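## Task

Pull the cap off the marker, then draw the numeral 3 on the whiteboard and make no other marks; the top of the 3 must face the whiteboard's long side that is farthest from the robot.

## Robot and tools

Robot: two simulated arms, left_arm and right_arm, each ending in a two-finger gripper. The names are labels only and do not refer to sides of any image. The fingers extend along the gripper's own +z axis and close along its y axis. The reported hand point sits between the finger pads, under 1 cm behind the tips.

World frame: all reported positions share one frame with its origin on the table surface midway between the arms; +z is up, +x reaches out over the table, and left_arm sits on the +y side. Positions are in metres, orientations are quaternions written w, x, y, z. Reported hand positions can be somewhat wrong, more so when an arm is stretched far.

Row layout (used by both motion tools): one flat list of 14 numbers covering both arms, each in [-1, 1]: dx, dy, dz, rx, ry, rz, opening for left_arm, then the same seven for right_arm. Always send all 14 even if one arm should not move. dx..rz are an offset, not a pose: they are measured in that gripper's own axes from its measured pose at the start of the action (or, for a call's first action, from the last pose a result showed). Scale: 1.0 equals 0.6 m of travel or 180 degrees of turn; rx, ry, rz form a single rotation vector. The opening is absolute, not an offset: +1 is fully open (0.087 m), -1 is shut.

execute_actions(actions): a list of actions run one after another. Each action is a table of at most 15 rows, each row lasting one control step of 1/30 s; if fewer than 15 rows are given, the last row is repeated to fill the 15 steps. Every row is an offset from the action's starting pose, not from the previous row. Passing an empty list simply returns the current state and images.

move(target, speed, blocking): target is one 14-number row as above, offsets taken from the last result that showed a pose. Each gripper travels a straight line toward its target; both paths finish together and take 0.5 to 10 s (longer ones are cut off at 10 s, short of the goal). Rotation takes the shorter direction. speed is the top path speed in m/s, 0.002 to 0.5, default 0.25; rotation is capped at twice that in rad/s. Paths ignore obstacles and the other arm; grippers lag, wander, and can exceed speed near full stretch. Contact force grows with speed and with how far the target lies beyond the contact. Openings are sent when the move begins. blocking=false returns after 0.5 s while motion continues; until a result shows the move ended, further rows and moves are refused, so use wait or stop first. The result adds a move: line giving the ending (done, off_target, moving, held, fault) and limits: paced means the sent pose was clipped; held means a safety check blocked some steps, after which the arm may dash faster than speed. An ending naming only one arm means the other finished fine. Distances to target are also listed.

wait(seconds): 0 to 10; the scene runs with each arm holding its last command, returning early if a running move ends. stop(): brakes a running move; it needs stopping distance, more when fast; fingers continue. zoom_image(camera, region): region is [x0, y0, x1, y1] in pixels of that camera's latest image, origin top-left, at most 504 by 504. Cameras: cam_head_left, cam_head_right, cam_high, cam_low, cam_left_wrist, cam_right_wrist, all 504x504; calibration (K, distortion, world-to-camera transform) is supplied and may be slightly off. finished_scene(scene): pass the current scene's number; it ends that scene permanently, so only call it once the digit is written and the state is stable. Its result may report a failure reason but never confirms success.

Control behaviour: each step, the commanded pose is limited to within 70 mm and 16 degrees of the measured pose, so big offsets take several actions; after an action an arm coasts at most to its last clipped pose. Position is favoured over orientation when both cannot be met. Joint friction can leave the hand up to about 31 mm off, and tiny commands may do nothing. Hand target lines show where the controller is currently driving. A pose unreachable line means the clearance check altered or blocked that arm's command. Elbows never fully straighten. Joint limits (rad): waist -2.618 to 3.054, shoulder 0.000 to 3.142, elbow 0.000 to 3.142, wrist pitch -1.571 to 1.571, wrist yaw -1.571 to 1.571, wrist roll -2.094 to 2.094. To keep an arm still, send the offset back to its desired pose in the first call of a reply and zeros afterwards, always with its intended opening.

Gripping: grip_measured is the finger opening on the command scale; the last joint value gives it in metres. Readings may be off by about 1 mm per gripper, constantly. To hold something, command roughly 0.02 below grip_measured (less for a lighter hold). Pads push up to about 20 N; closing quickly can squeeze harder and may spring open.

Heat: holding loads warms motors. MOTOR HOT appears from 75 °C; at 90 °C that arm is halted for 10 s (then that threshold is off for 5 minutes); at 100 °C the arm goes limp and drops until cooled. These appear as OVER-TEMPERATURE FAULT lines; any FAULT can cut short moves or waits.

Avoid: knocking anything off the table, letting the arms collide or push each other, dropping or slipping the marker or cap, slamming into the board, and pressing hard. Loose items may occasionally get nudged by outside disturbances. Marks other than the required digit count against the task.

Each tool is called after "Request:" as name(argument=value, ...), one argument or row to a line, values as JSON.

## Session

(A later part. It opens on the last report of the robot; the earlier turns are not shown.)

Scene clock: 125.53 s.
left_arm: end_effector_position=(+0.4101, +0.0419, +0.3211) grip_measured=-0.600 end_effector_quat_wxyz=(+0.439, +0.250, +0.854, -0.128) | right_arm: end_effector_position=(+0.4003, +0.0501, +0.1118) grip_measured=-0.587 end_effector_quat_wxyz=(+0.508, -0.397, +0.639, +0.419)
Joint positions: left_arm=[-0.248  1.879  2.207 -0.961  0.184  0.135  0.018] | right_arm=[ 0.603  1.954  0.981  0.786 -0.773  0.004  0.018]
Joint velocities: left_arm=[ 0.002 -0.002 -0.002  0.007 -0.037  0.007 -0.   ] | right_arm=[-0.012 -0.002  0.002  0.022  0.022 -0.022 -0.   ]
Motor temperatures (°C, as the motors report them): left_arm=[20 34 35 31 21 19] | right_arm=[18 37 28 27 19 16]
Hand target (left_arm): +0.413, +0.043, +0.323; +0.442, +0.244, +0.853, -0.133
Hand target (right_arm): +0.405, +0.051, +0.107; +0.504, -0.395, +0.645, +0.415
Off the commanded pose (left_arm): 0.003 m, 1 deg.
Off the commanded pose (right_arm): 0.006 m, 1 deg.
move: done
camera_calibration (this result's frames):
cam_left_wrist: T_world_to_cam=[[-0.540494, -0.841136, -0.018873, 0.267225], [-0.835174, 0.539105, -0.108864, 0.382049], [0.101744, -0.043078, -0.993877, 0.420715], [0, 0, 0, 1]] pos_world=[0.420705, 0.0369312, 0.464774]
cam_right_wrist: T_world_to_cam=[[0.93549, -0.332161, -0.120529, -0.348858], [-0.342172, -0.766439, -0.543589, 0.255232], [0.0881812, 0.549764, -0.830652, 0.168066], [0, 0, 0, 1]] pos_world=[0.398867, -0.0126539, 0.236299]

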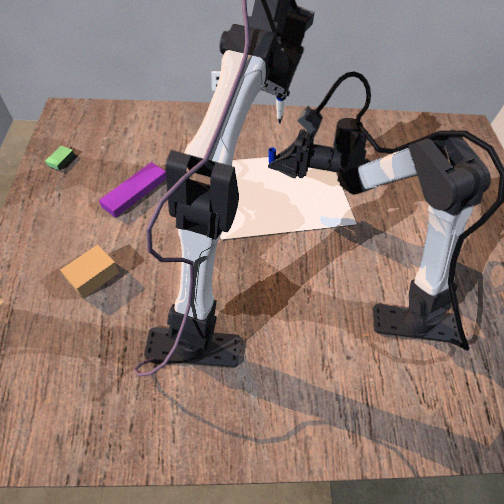

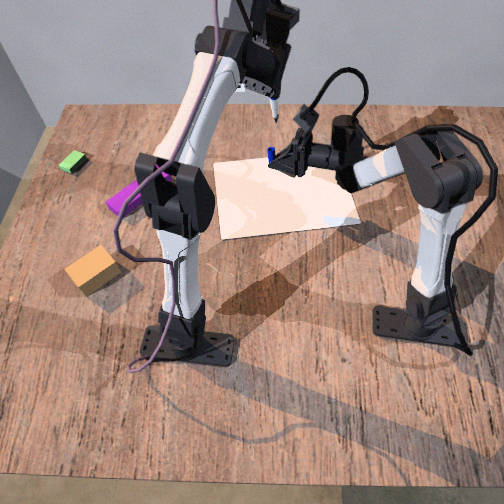

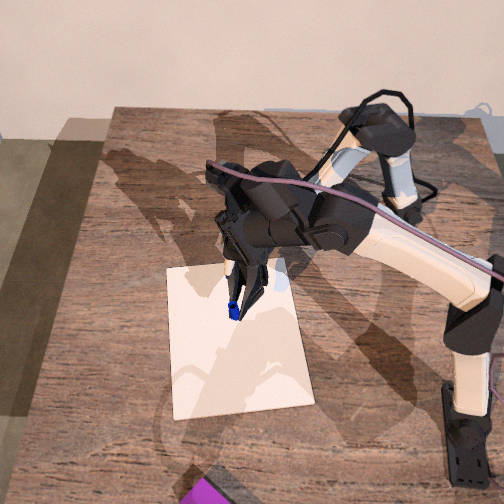

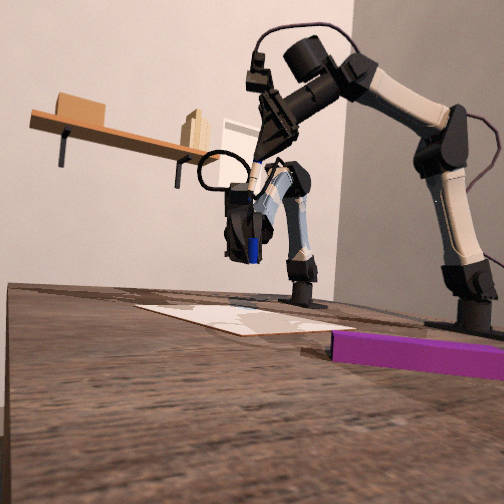

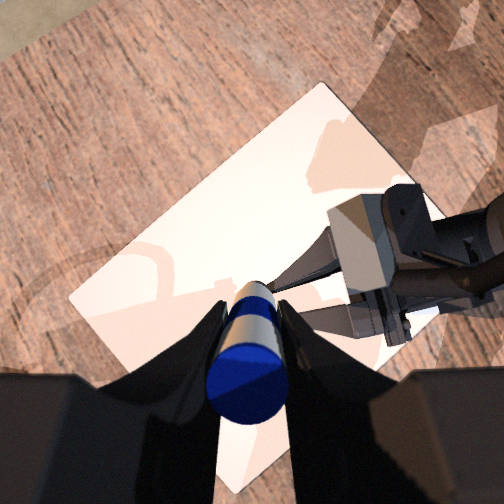

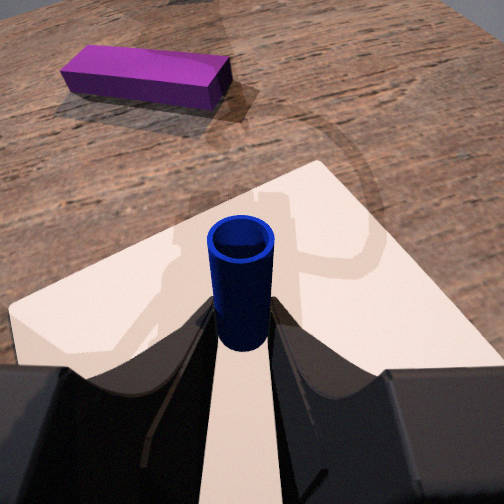

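Request:
move(
  target=[0,0,0,0,0,0,-0.66,0.072,-0.101,-0.26,0.324,0.322,0.257,-0.64],
  speed=0.35,
)

Request:
move(
  target=[0.24,0.089,0.21,0,0.05,0,-0.66,0.02,0,0.115,0,0,0,-0.64],
  speed=0.2,
)

Scene clock: 145.17 s.
left_arm: end_effector_position=(+0.4101, +0.0418, +0.3211) grip_measured=-0.600 end_effector_quat_wxyz=(+0.439, +0.249, +0.854, -0.128) | right_arm: end_effector_position=(+0.3973, -0.1176, +0.0876) grip_measured=-0.587 end_effector_quat_wxyz=(+0.101, -0.004, +0.995, +0.002)
Joint positions: left_arm=[-0.248  1.879  2.207 -0.961  0.184  0.134  0.018] | right_arm=[ 0.534  2.113  1.877 -1.146  0.072  0.381  0.018]
Joint velocities: left_arm=[-0.007  0.007 -0.007  0.095  0.007 -0.022 -0.001] | right_arm=[-0.007 -0.002 -0.012 -0.066 -0.066 -0.022  0.   ]
Motor temperatures (°C, as the motors report them): left_arm=[20 35 35 32 21 19] | right_arm=[18 38 29 27 19 16]
Hand target (left_arm): +0.410, +0.042, +0.321; +0.439, +0.250, +0.854, -0.128
Hand target (right_arm): +0.400, -0.121, +0.085; +0.094, +0.003, +0.996, -0.005
Off the commanded pose (left_arm): 0.000 m, 0 deg.
Off the commanded pose (right_arm): 0.007 m, 2 deg.
move: done
camera_calibration (this result's frames):
cam_left_wrist: T_world_to_cam=[[-0.54057, -0.841099, -0.0183431, 0.267002], [-0.835154, 0.539125, -0.108917, 0.382066], [0.101499, -0.0435581, -0.993882, 0.420843], [0, 0, 0, 1]] pos_world=[0.420701, 0.0369254, 0.46478]
cam_right_wrist: T_world_to_cam=[[0.0207886, -0.999783, -0.00101121, -0.130184], [-0.792762, -0.0171002, 0.609291, 0.278653], [-0.609177, -0.0118647, -0.792946, 0.448119], [0, 0, 0, 1]] pos_world=[0.496595, -0.120074, 0.185422]

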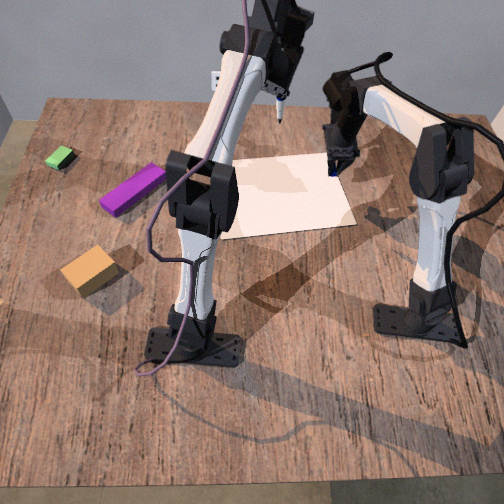

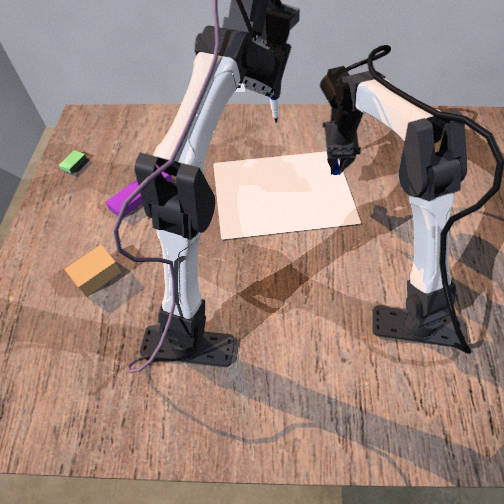

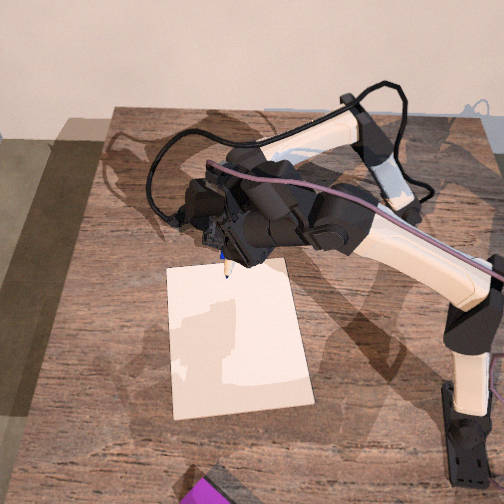

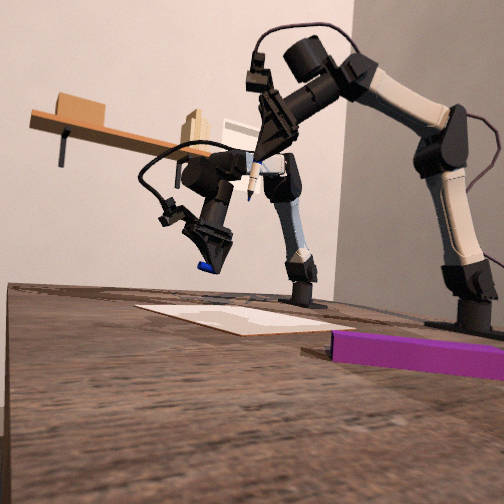

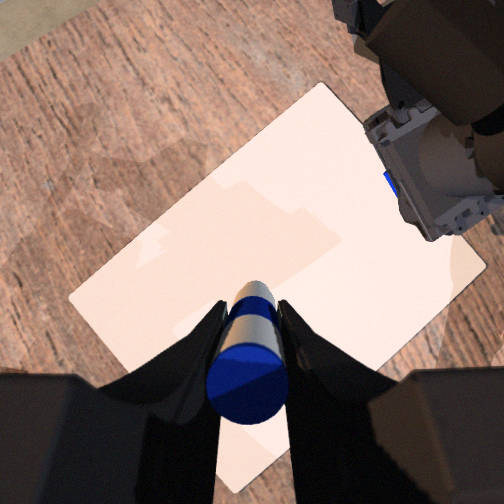

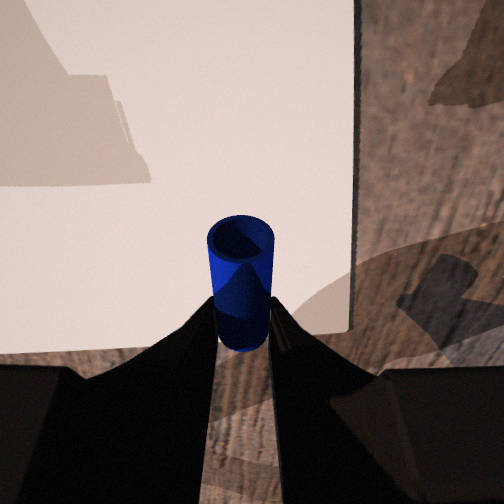

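Scene clock: 146.83 s.
left_arm: end_effector_position=(+0.4509, +0.0747, +0.1374) grip_measured=-0.600 end_effector_quat_wxyz=(+0.373, +0.256, +0.885, -0.106) | right_arm: end_effector_position=(+0.4057, -0.1140, +0.0317) grip_measured=-0.587 end_effector_quat_wxyz=(+0.115, -0.003, +0.993, +0.008)
Joint positions: left_arm=[-0.156  1.957  1.656 -0.498  0.218  0.225  0.018] | right_arm=[ 0.534  2.143  1.698 -0.907  0.072  0.381  0.018]
Joint velocities: left_arm=[-0.012  0.022 -0.017  0.11   0.022 -0.037 -0.   ] | right_arm=[ 0.007 -0.007 -0.002 -0.081  0.007  0.007 -0.   ]
Motor temperatures (°C, as the motors report them): left_arm=[20 35 35 32 21 19] | right_arm=[18 39 29 27 19 16]
Hand target (left_arm): +0.452, +0.076, +0.130; +0.371, +0.259, +0.885, -0.108
Hand target (right_arm): +0.400, -0.116, +0.018; +0.101, -0.004, +0.995, +0.002
Off the commanded pose (left_arm): 0.008 m, 0 deg.
Off the commanded pose (right_arm): 0.016 m, 2 deg.
move: off_target (right_arm)
camera_calibration (this result's frames):
cam_left_wrist: T_world_to_cam=[[-0.537284, -0.843131, -0.0213563, 0.312445], [-0.843003, 0.536079, 0.0443342, 0.361092], [-0.0259309, 0.0418235, -0.998788, 0.287229], [0, 0, 0, 1]] pos_world=[0.479722, 0.0578454, 0.277545]
cam_right_wrist: T_world_to_cam=[[0.0209789, -0.999704, -0.0123392, -0.126597], [-0.809803, -0.0242292, 0.586202, 0.32628], [-0.586327, -0.00230559, -0.810071, 0.40135], [0, 0, 0, 1]] pos_world=[0.502201, -0.117729, 0.132294]

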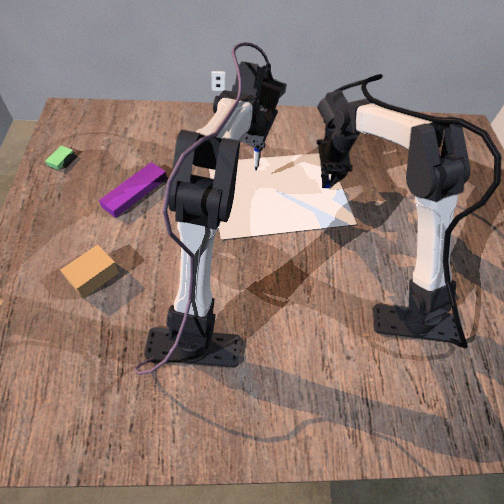

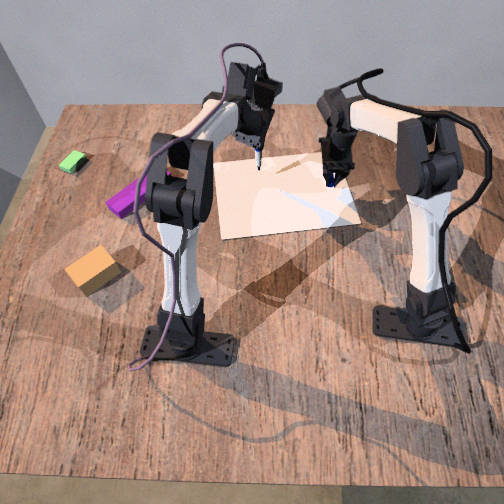

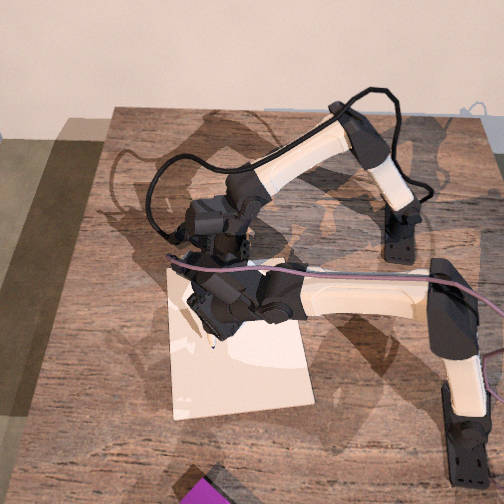

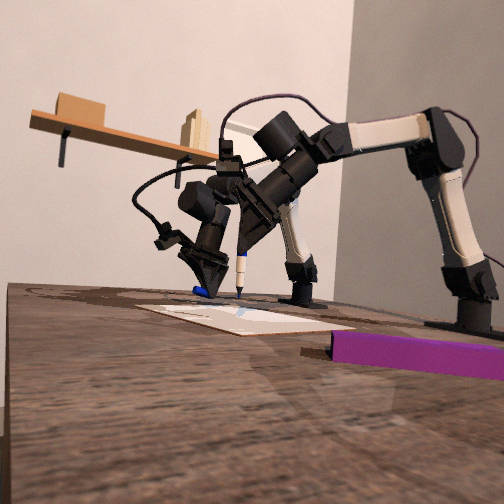

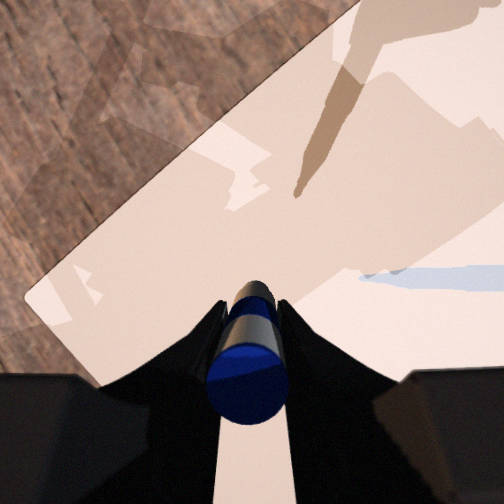

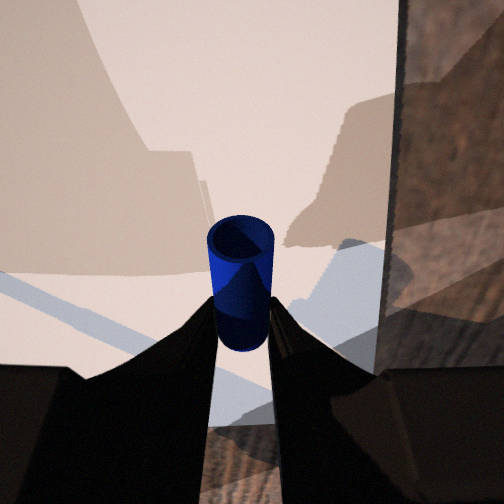

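Request:
move(
  target=[0.036,0,0.035,0,0,0,-0.66,0.022,0,0.047,0,0.045,0,-0.64],
  speed=0.06,
)

Request:
zoom_image(
  camera="cam_low",
  region=[170,250,290,340],
)

Scene clock: 152.67 s.
left_arm: end_effector_position=(+0.4514, +0.0746, +0.1184) grip_measured=-0.600 end_effector_quat_wxyz=(+0.379, +0.257, +0.883, -0.106) | right_arm: end_effector_position=(+0.4013, -0.1098, +0.0108) grip_measured=-0.587 end_effector_quat_wxyz=(+0.063, -0.005, +0.998, +0.010)
Joint positions: left_arm=[-0.156  1.957  1.573 -0.401  0.219  0.225  0.018] | right_arm=[ 0.53   2.249  1.787 -0.984  0.029  0.379  0.018]
Joint velocities: left_arm=[-0.002 -0.002 -0.007  0.051 -0.051  0.051  0.001] | right_arm=[-0.002 -0.012  0.017 -0.095  0.007 -0.022  0.001]
Motor temperatures (°C, as the motors report them): left_arm=[20 36 34 32 21 19] | right_arm=[18 39 29 26 19 16]
Hand target (left_arm): +0.450, +0.075, +0.107; +0.373, +0.256, +0.885, -0.106
Hand target (right_arm): +0.400, -0.113, +0.002; +0.045, -0.004, +0.999, +0.007
Off the commanded pose (left_arm): 0.011 m, 1 deg.
Off the commanded pose (right_arm): 0.011 m, 2 deg.
move: off_target (left_arm, right_arm)
camera_calibration (this result's frames):
cam_left_wrist: T_world_to_cam=[[-0.537438, -0.84292, -0.0254205, 0.312687], [-0.843199, 0.536652, 0.0319361, 0.363951], [-0.0132776, 0.0385982, -0.999167, 0.262871], [0, 0, 0, 1]] pos_world=[0.478423, 0.0581087, 0.258978]
cam_right_wrist: T_world_to_cam=[[0.0245113, -0.999556, -0.0169424, -0.123913], [-0.744229, -0.0295603, 0.66727, 0.307306], [-0.667475, -0.00374664, -0.744623, 0.4136], [0, 0, 0, 1]] pos_world=[0.507811, -0.113224, 0.100821]

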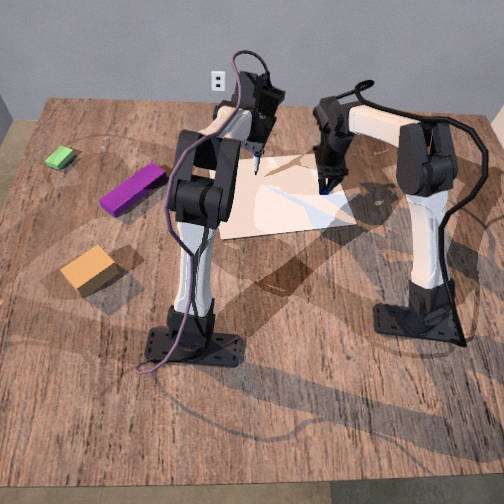

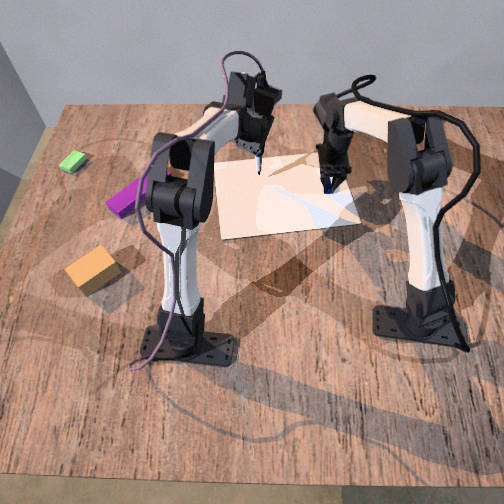

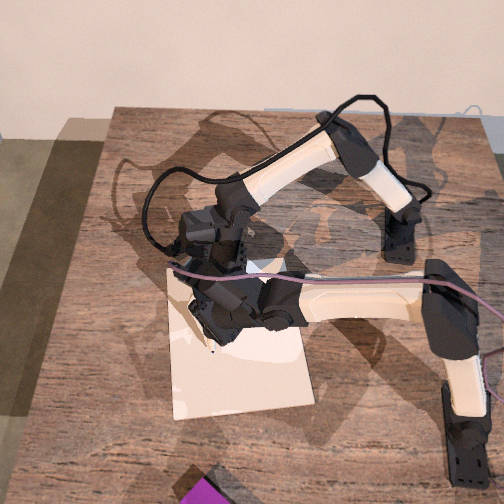

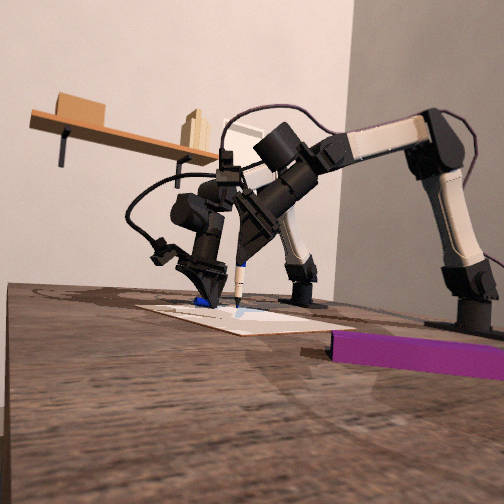

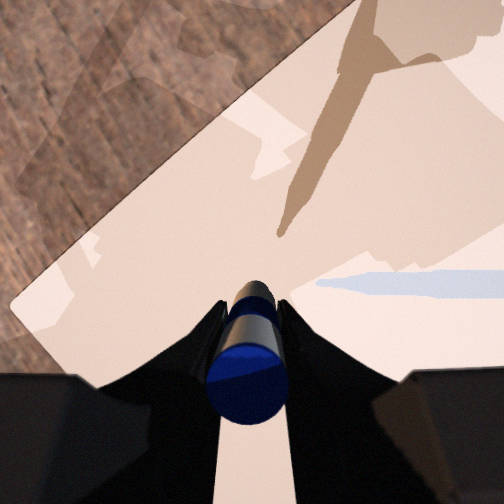

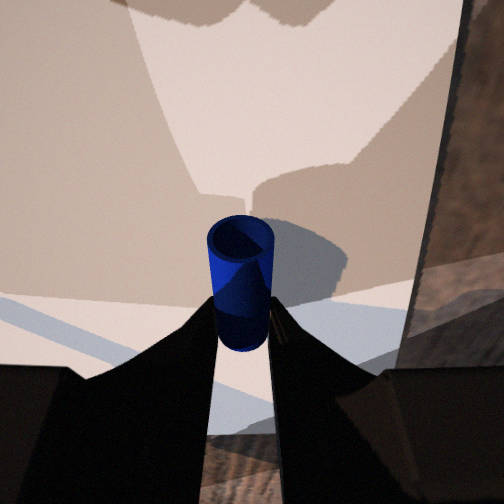

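Region (170, 250, 290, 340) of cam_low's 504x504 image, scaled by 4.200, with more detail than that image has; it fills the top 378 rows of this view, and the rest is white.

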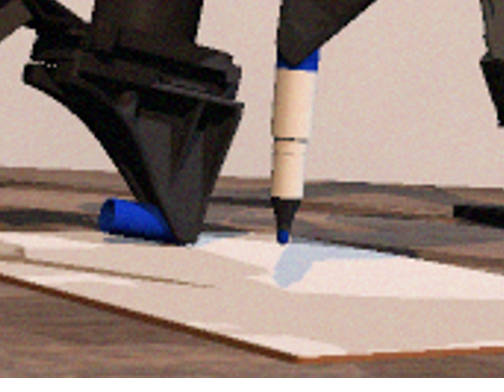

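Request:
execute_actions(
  actions=[
    [[0.014,0,0.013,0,0,0,-0.66,0,0,0,0,0,0,-0.5],[0.014,0,0.013,0,0,0,-0.66,0,0,0,0,0,0,0.3]],
    [[0.014,0,0.013,0,0,0,-0.66,0.005,0,0.02,0,0.006,0,0.3],[0.014,0,0.013,0,0,0,-0.66,0.01,0,0.04,0,0.01,0,0.3],[0.014,0,0.013,0,0,0,-0.66,0.016,0,0.055,0,0.015,0,0.3]],
  ],
)

Scene clock: 159.83 s.
left_arm: end_effector_position=(+0.4545, +0.0738, +0.1135) grip_measured=-0.600 end_effector_quat_wxyz=(+0.390, +0.257, +0.878, -0.105) | right_arm: end_effector_position=(+0.4019, -0.1095, +0.0090) grip_measured=+0.300 end_effector_quat_wxyz=(+0.063, -0.006, +0.998, +0.010)
Joint positions: left_arm=[-0.156  1.957  1.54  -0.346  0.219  0.225  0.018] | right_arm=[ 0.53   2.253  1.787 -0.98   0.029  0.379  0.057]
Joint velocities: left_arm=[-0.027 -0.002 -0.007 -0.066  0.037  0.095  0.001] | right_arm=[-0.002  0.002  0.007 -0.007  0.022  0.022 -0.   ]
Motor temperatures (°C, as the motors report them): left_arm=[20 36 34 32 21 19] | right_arm=[18 40 29 26 19 16]
Hand target (left_arm): +0.453, +0.074, +0.104; +0.384, +0.257, +0.881, -0.105
Hand target (right_arm): +0.395, -0.110, -0.021; +0.039, -0.006, +0.999, +0.009
Off the commanded pose (left_arm): 0.009 m, 1 deg.
Off the commanded pose (right_arm): 0.033 m, 3 deg.
camera_calibration (this result's frames):
cam_left_wrist: T_world_to_cam=[[-0.536807, -0.843081, -0.0324396, 0.314085], [-0.843662, 0.536771, 0.0105535, 0.369784], [0.00851515, 0.0330333, -0.999418, 0.24856], [0, 0, 0, 1]] pos_world=[0.478459, 0.0580995, 0.254702]
cam_right_wrist: T_world_to_cam=[[0.0249344, -0.99954, -0.0172476, -0.123819], [-0.744125, -0.0300786, 0.667363, 0.308922], [-0.667575, -0.00380594, -0.744533, 0.412637], [0, 0, 0, 1]] pos_world=[0.50843, -0.1129, 0.0989233]

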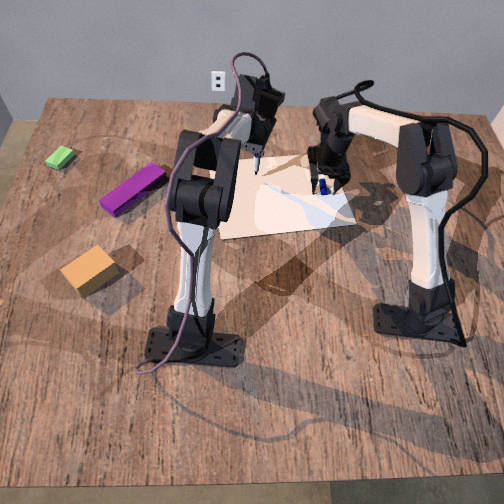

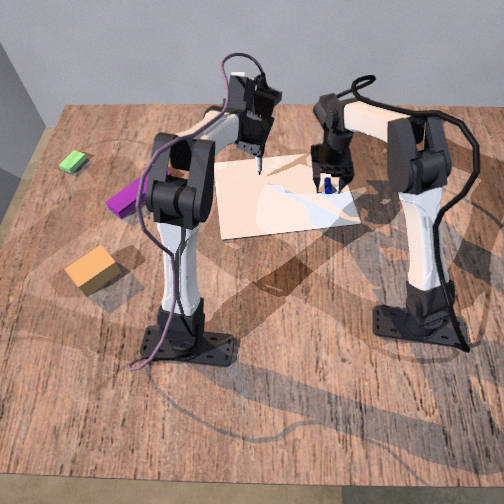

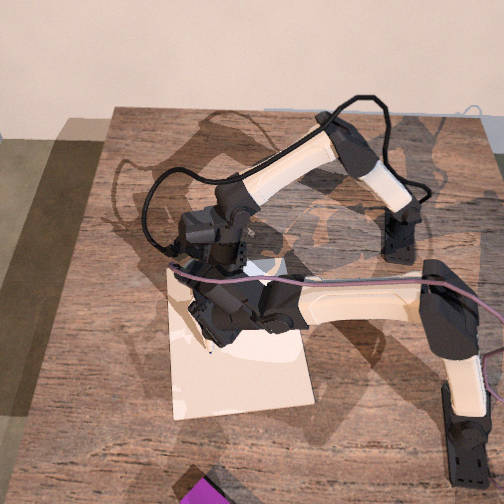

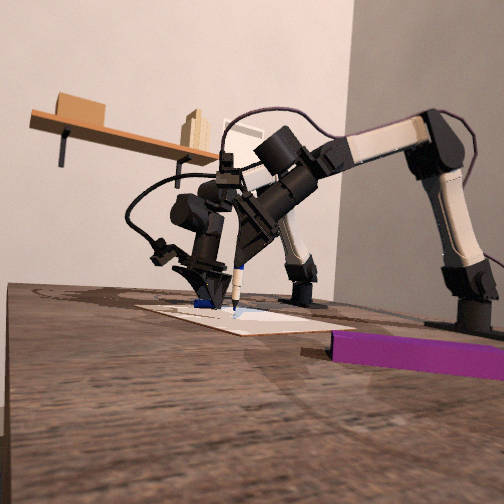

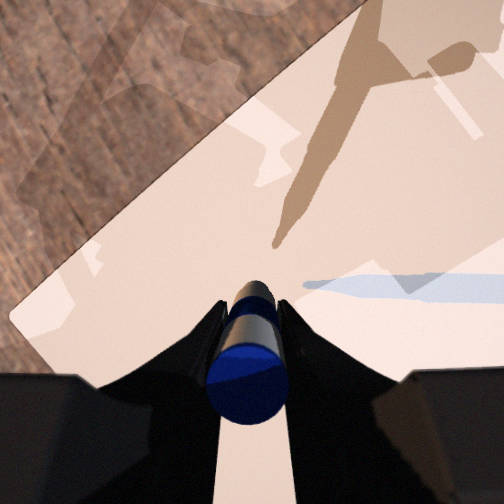

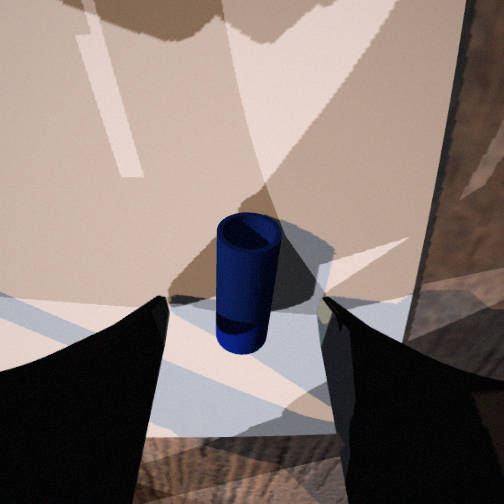

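Request:
execute_actions(
  actions=[
    [[0.015,0,0.012,0,0.004,0,-0.66,0.016,0,0.055,0,0.015,0,0.3],[0.02,0,0.016,0,0.006,0,-0.66,0.016,0,0.055,0,0.015,0,0.3],[0.025,0,0.02,0,0.008,0,-0.66,0.016,0,0.055,0,0.015,0,0.3],[0.03,0,0.024,0,0.01,0,-0.66,0.016,0,0.055,0,0.015,0,0.3],[0.034,0,0.027,0,0.012,0,-0.66,0.016,0,0.055,0,0.015,0,0.3],[0.038,0,0.03,0,0.013,0,-0.66,0.016,0,0.055,0,0.015,0,0.3],[0.042,0,0.033,0,0.014,0,-0.66,0.016,0,0.055,0,0.015,0,0.3],[0.046,0,0.036,0,0.015,0,-0.66,0.016,0,0.055,0,0.015,0,0.3]],
  ],
)

Request:
zoom_image(
  camera="cam_low",
  region=[170,250,290,340],
)

Scene clock: 168.30 s.
left_arm: end_effector_position=(+0.4547, +0.0738, +0.0970) grip_measured=-0.600 end_effector_quat_wxyz=(+0.383, +0.257, +0.881, -0.105) | right_arm: end_effector_position=(+0.4019, -0.1095, +0.0090) grip_measured=+0.300 end_effector_quat_wxyz=(+0.063, -0.006, +0.998, +0.010)
Joint positions: left_arm=[-0.156  1.979  1.512 -0.309  0.218  0.225  0.018] | right_arm=[ 0.53   2.253  1.787 -0.98   0.029  0.379  0.057]
Joint velocities: left_arm=[-0.002 -0.002  0.012 -0.066  0.051  0.022  0.   ] | right_arm=[-0.002  0.002 -0.002 -0.022 -0.007 -0.037 -0.001]
Motor temperatures (°C, as the motors report them): left_arm=[20 37 34 32 21 19] | right_arm=[18 40 28 26 19 16]
Hand target (left_arm): +0.452, +0.076, +0.079; +0.369, +0.259, +0.887, -0.099
Hand target (right_arm): +0.395, -0.109, -0.023; +0.039, -0.006, +0.999, +0.009
Off the commanded pose (left_arm): 0.019 m, 2 deg.
Off the commanded pose (right_arm): 0.034 m, 3 deg.
camera_calibration (this result's frames):
cam_left_wrist: T_world_to_cam=[[-0.536968, -0.84312, -0.0285312, 0.313373], [-0.843591, 0.536479, 0.0233226, 0.368882], [-0.00435733, 0.0365922, -0.999321, 0.237633], [0, 0, 0, 1]] pos_world=[0.480492, 0.0576179, 0.237809]
cam_right_wrist: T_world_to_cam=[[0.0249344, -0.99954, -0.0172476, -0.123819], [-0.744125, -0.0300786, 0.667363, 0.308922], [-0.667575, -0.00380594, -0.744533, 0.412637], [0, 0, 0, 1]] pos_world=[0.50843, -0.1129, 0.0989233]

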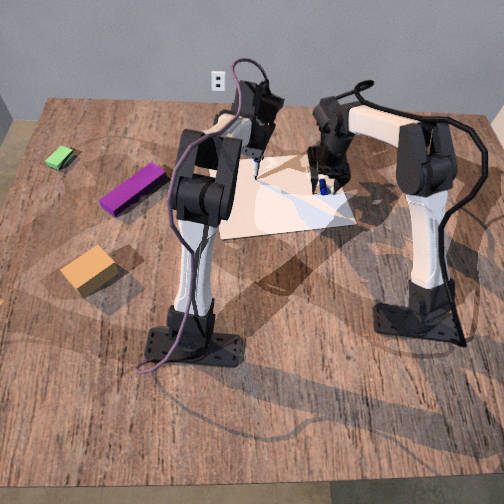

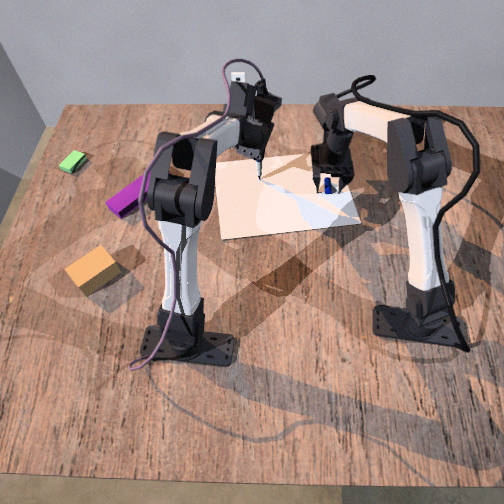

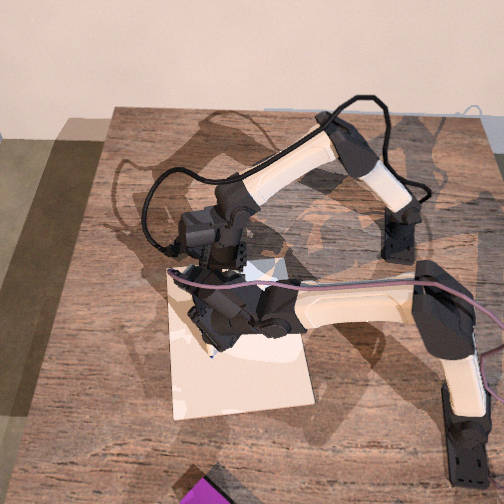

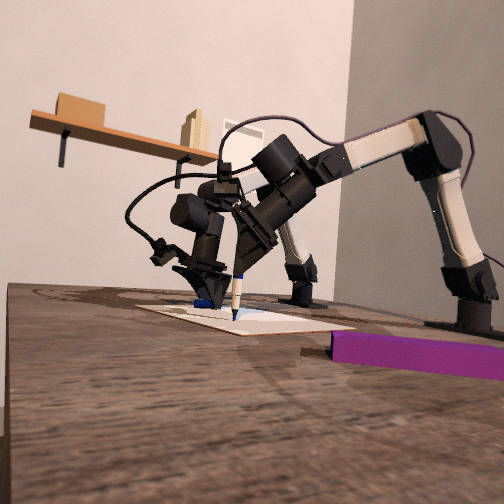

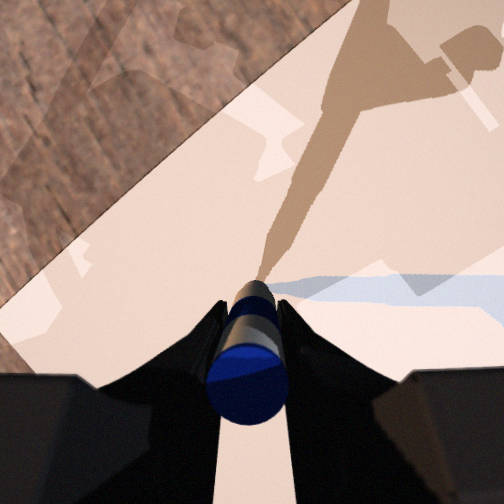

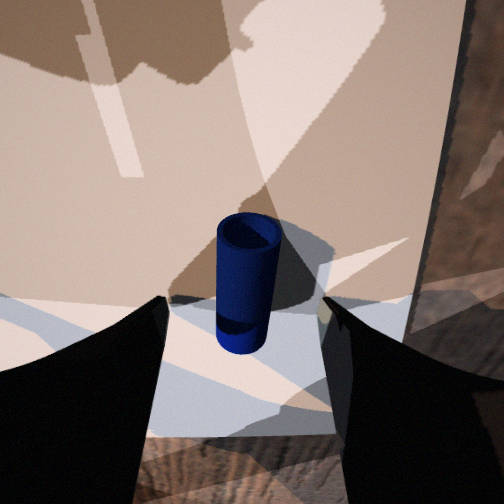

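Region (170, 250, 290, 340) of cam_low's 504x504 image, scaled by 4.200, with more detail than that image has; it fills the top 378 rows of this view, and the rest is white.

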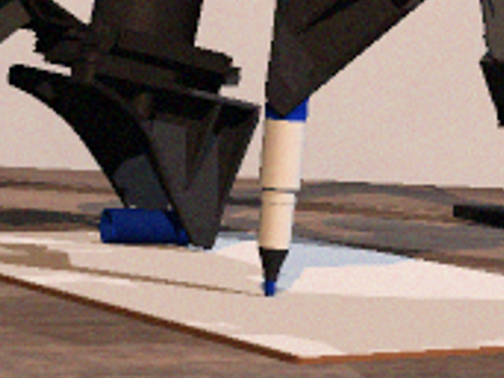

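Request:
execute_actions(
  actions=[
    [[0.035,0,0.025,0,0.014,0,-0.66,0.016,0,0.055,0,0.015,0,0.3]],
    [[0.028,-0.004,0.03,0,0.013,0,-0.66,0.016,0,0.055,0,0.015,0,0.3],[0.022,-0.006,0.036,0,0.013,0,-0.66,0.016,0,0.055,0,0.015,0,0.3],[0.016,-0.008,0.042,0,0.013,0,-0.66,0.016,0,0.055,0,0.015,0,0.3],[0.011,-0.011,0.048,0,0.013,0,-0.66,0.016,0,0.055,0,0.015,0,0.3],[0.006,-0.014,0.053,0,0.013,0,-0.66,0.016,0,0.055,0,0.015,0,0.3]],
  ],
)

Request:
zoom_image(
  camera="cam_head_right",
  region=[220,145,340,235],
)

Scene clock: 177.27 s.
left_arm: end_effector_position=(+0.4752, +0.0556, +0.0963) grip_measured=-0.599 end_effector_quat_wxyz=(+0.398, +0.263, +0.873, -0.103) | right_arm: end_effector_position=(+0.4019, -0.1095, +0.0090) grip_measured=+0.300 end_effector_quat_wxyz=(+0.063, -0.006, +0.998, +0.010)
Joint positions: left_arm=[-0.185  2.053  1.598 -0.287  0.198  0.219  0.018] | right_arm=[ 0.53   2.253  1.787 -0.98   0.029  0.379  0.057]
Joint velocities: left_arm=[ 0.007  0.002  0.017 -0.051 -0.007  0.007  0.   ] | right_arm=[-0.002  0.002 -0.007 -0.007 -0.007 -0.022 -0.001]
Motor temperatures (°C, as the motors report them): left_arm=[20 37 33 32 21 19] | right_arm=[18 40 28 26 19 16]
Hand target (left_arm): +0.469, +0.056, +0.073; +0.368, +0.259, +0.887, -0.100
Hand target (right_arm): +0.395, -0.109, -0.023; +0.039, -0.006, +0.999, +0.009
Off the commanded pose (left_arm): 0.025 m, 4 deg.
Off the commanded pose (right_arm): 0.034 m, 3 deg.
camera_calibration (this result's frames):
cam_left_wrist: T_world_to_cam=[[-0.544271, -0.837585, -0.0471162, 0.313968], [-0.838366, 0.545081, -0.00539071, 0.395788], [0.0301973, 0.0365666, -0.998875, 0.221303], [0, 0, 0, 1]] pos_world=[0.496016, 0.0391464, 0.23798]
cam_right_wrist: T_world_to_cam=[[0.0249344, -0.99954, -0.0172476, -0.123819], [-0.744125, -0.0300786, 0.667363, 0.308922], [-0.667575, -0.00380594, -0.744533, 0.412637], [0, 0, 0, 1]] pos_world=[0.50843, -0.1129, 0.0989233]

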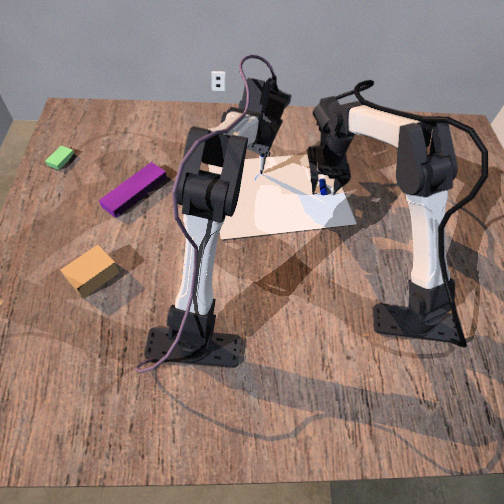

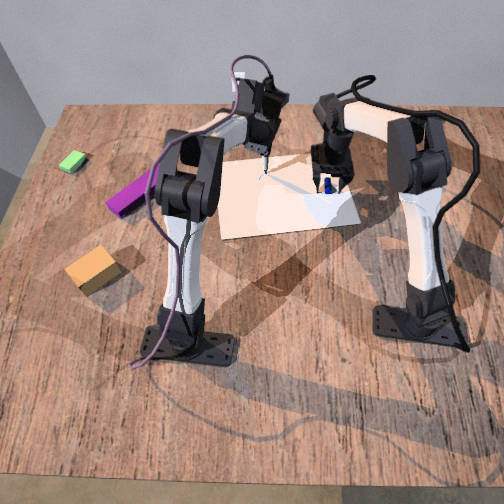

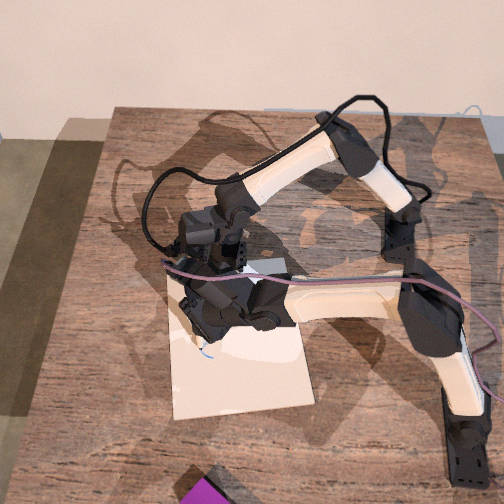

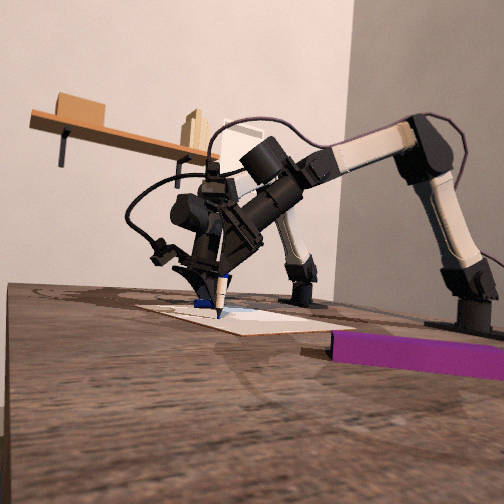

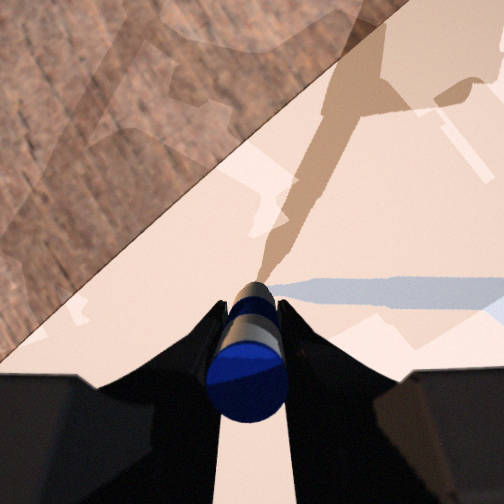

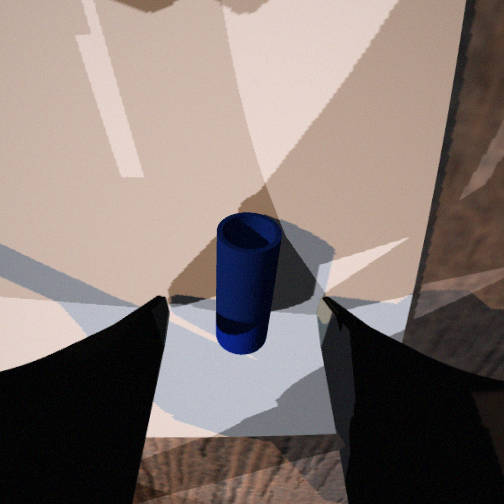

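Region (220, 145, 340, 235) of cam_head_right's 504x504 image, scaled by 4.200, with more detail than that image has; it fills the top 378 rows of this view, and the rest is white.

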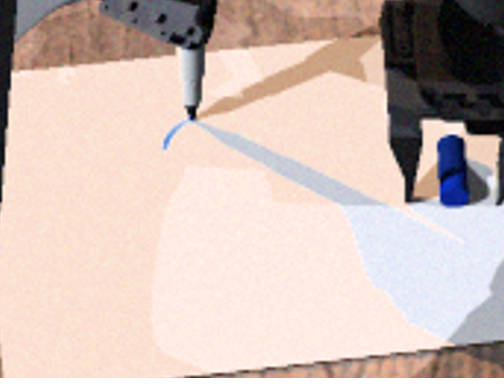

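Request:
execute_actions(
  actions=[
    [[0.024,-0.01,0.014,0,0.016,0,-0.66,0.016,0,0.055,0,0.015,0,0.3],[0.022,-0.019,0.016,0,0.016,0,-0.66,0.016,0,0.055,0,0.015,0,0.3],[0.021,-0.028,0.017,0,0.016,0,-0.66,0.016,0,0.055,0,0.015,0,0.3],[0.019,-0.036,0.019,0,0.016,0,-0.66,0.016,0,0.055,0,0.015,0,0.3],[0.018,-0.044,0.02,0,0.016,0,-0.66,0.016,0,0.055,0,0.015,0,0.3]],
    [[0.022,-0.007,0.003,0,0.012,0,-0.66,0.016,0,0.055,0,0.015,0,0.3],[0.026,-0.013,-0.001,0,0.012,0,-0.66,0.016,0,0.055,0,0.015,0,0.3],[0.029,-0.019,-0.005,0,0.012,0,-0.66,0.016,0,0.055,0,0.015,0,0.3],[0.033,-0.025,-0.009,0,0.012,0,-0.66,0.016,0,0.055,0,0.015,0,0.3],[0.036,-0.03,-0.013,0,0.012,0,-0.66,0.016,0,0.055,0,0.015,0,0.3]],
  ],
)

Request:
zoom_image(
  camera="cam_head_right",
  region=[220,145,340,235],
)

Scene clock: 200.47 s.
left_arm: end_effector_position=(+0.4490, +0.0251, +0.0962) grip_measured=-0.599 end_effector_quat_wxyz=(+0.396, +0.278, +0.870, -0.098) | right_arm: end_effector_position=(+0.4019, -0.1095, +0.0090) grip_measured=+0.300 end_effector_quat_wxyz=(+0.063, -0.006, +0.998, +0.010)
Joint positions: left_arm=[-0.272  1.998  1.519 -0.261  0.139  0.192  0.018] | right_arm=[ 0.53   2.253  1.787 -0.98   0.029  0.379  0.057]
Joint velocities: left_arm=[-0.002 -0.012 -0.017 -0.022 -0.022  0.007  0.001] | right_arm=[ 0.007 -0.007  0.007  0.037  0.007 -0.022  0.   ]
Motor temperatures (°C, as the motors report them): left_arm=[20 37 34 31 21 19] | right_arm=[18 39 26 26 19 16]
Hand target (left_arm): +0.440, +0.027, +0.085; +0.381, +0.274, +0.878, -0.095
Hand target (right_arm): +0.395, -0.109, -0.023; +0.039, -0.006, +0.999, +0.009
Off the commanded pose (left_arm): 0.014 m, 2 deg.
Off the commanded pose (right_arm): 0.034 m, 3 deg.
camera_calibration (this result's frames):
cam_left_wrist: T_world_to_cam=[[-0.564717, -0.822609, -0.0663994, 0.284825], [-0.824522, 0.565824, 0.00255505, 0.382945], [0.0354686, 0.0561907, -0.99779, 0.220108], [0, 0, 0, 1]] pos_world=[0.468785, 0.00525174, 0.237555]
cam_right_wrist: T_world_to_cam=[[0.0249344, -0.99954, -0.0172476, -0.123819], [-0.744125, -0.0300786, 0.667363, 0.308922], [-0.667575, -0.00380594, -0.744533, 0.412637], [0, 0, 0, 1]] pos_world=[0.50843, -0.1129, 0.0989233]

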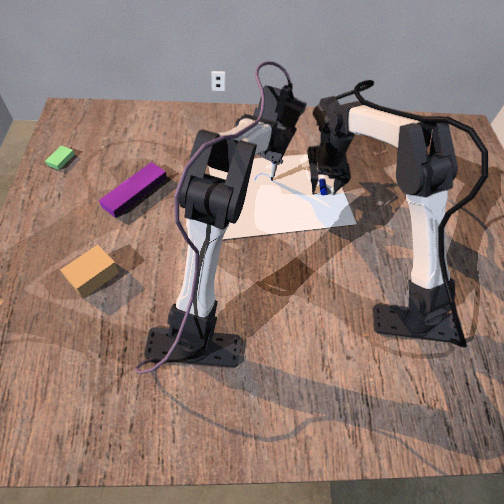

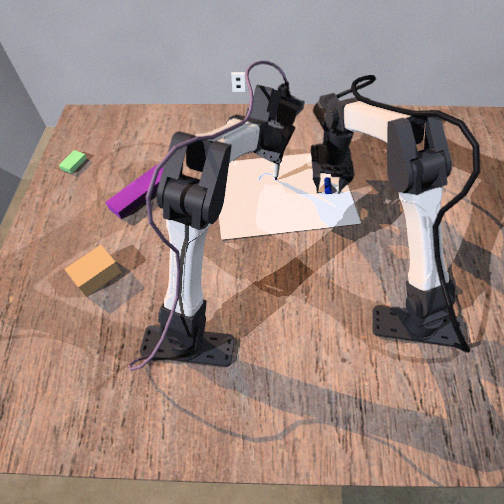

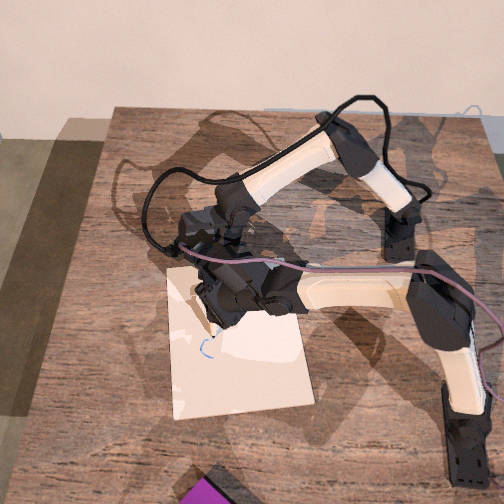

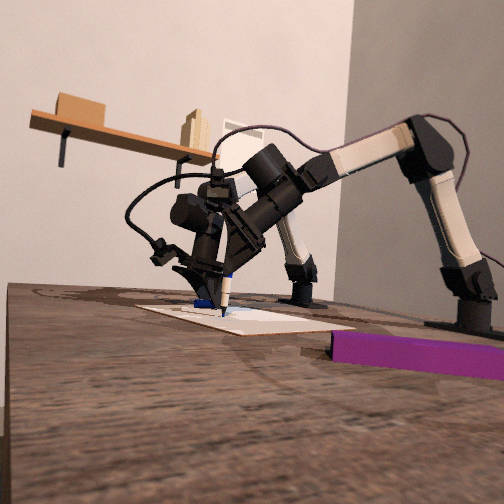

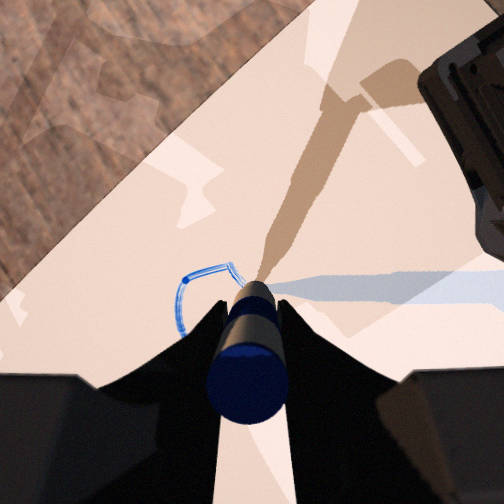

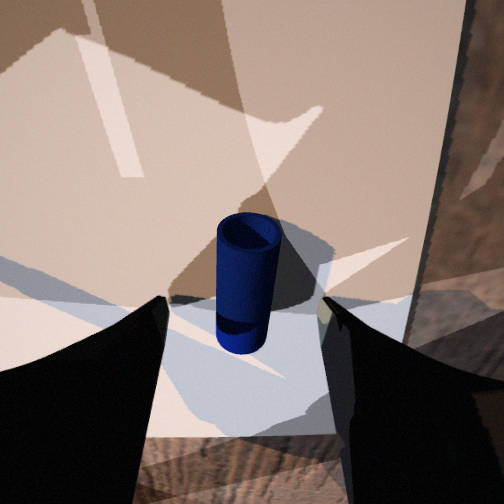

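Region (220, 145, 340, 235) of cam_head_right's 504x504 image, scaled by 4.200, with more detail than that image has; it fills the top 378 rows of this view, and the rest is white.

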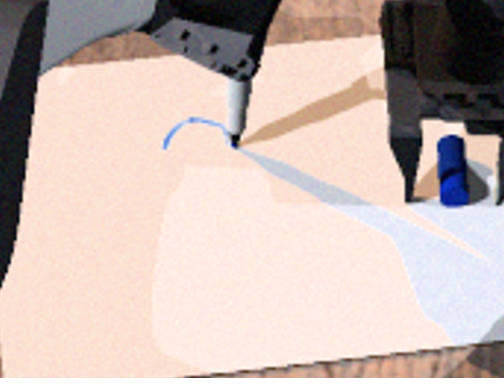

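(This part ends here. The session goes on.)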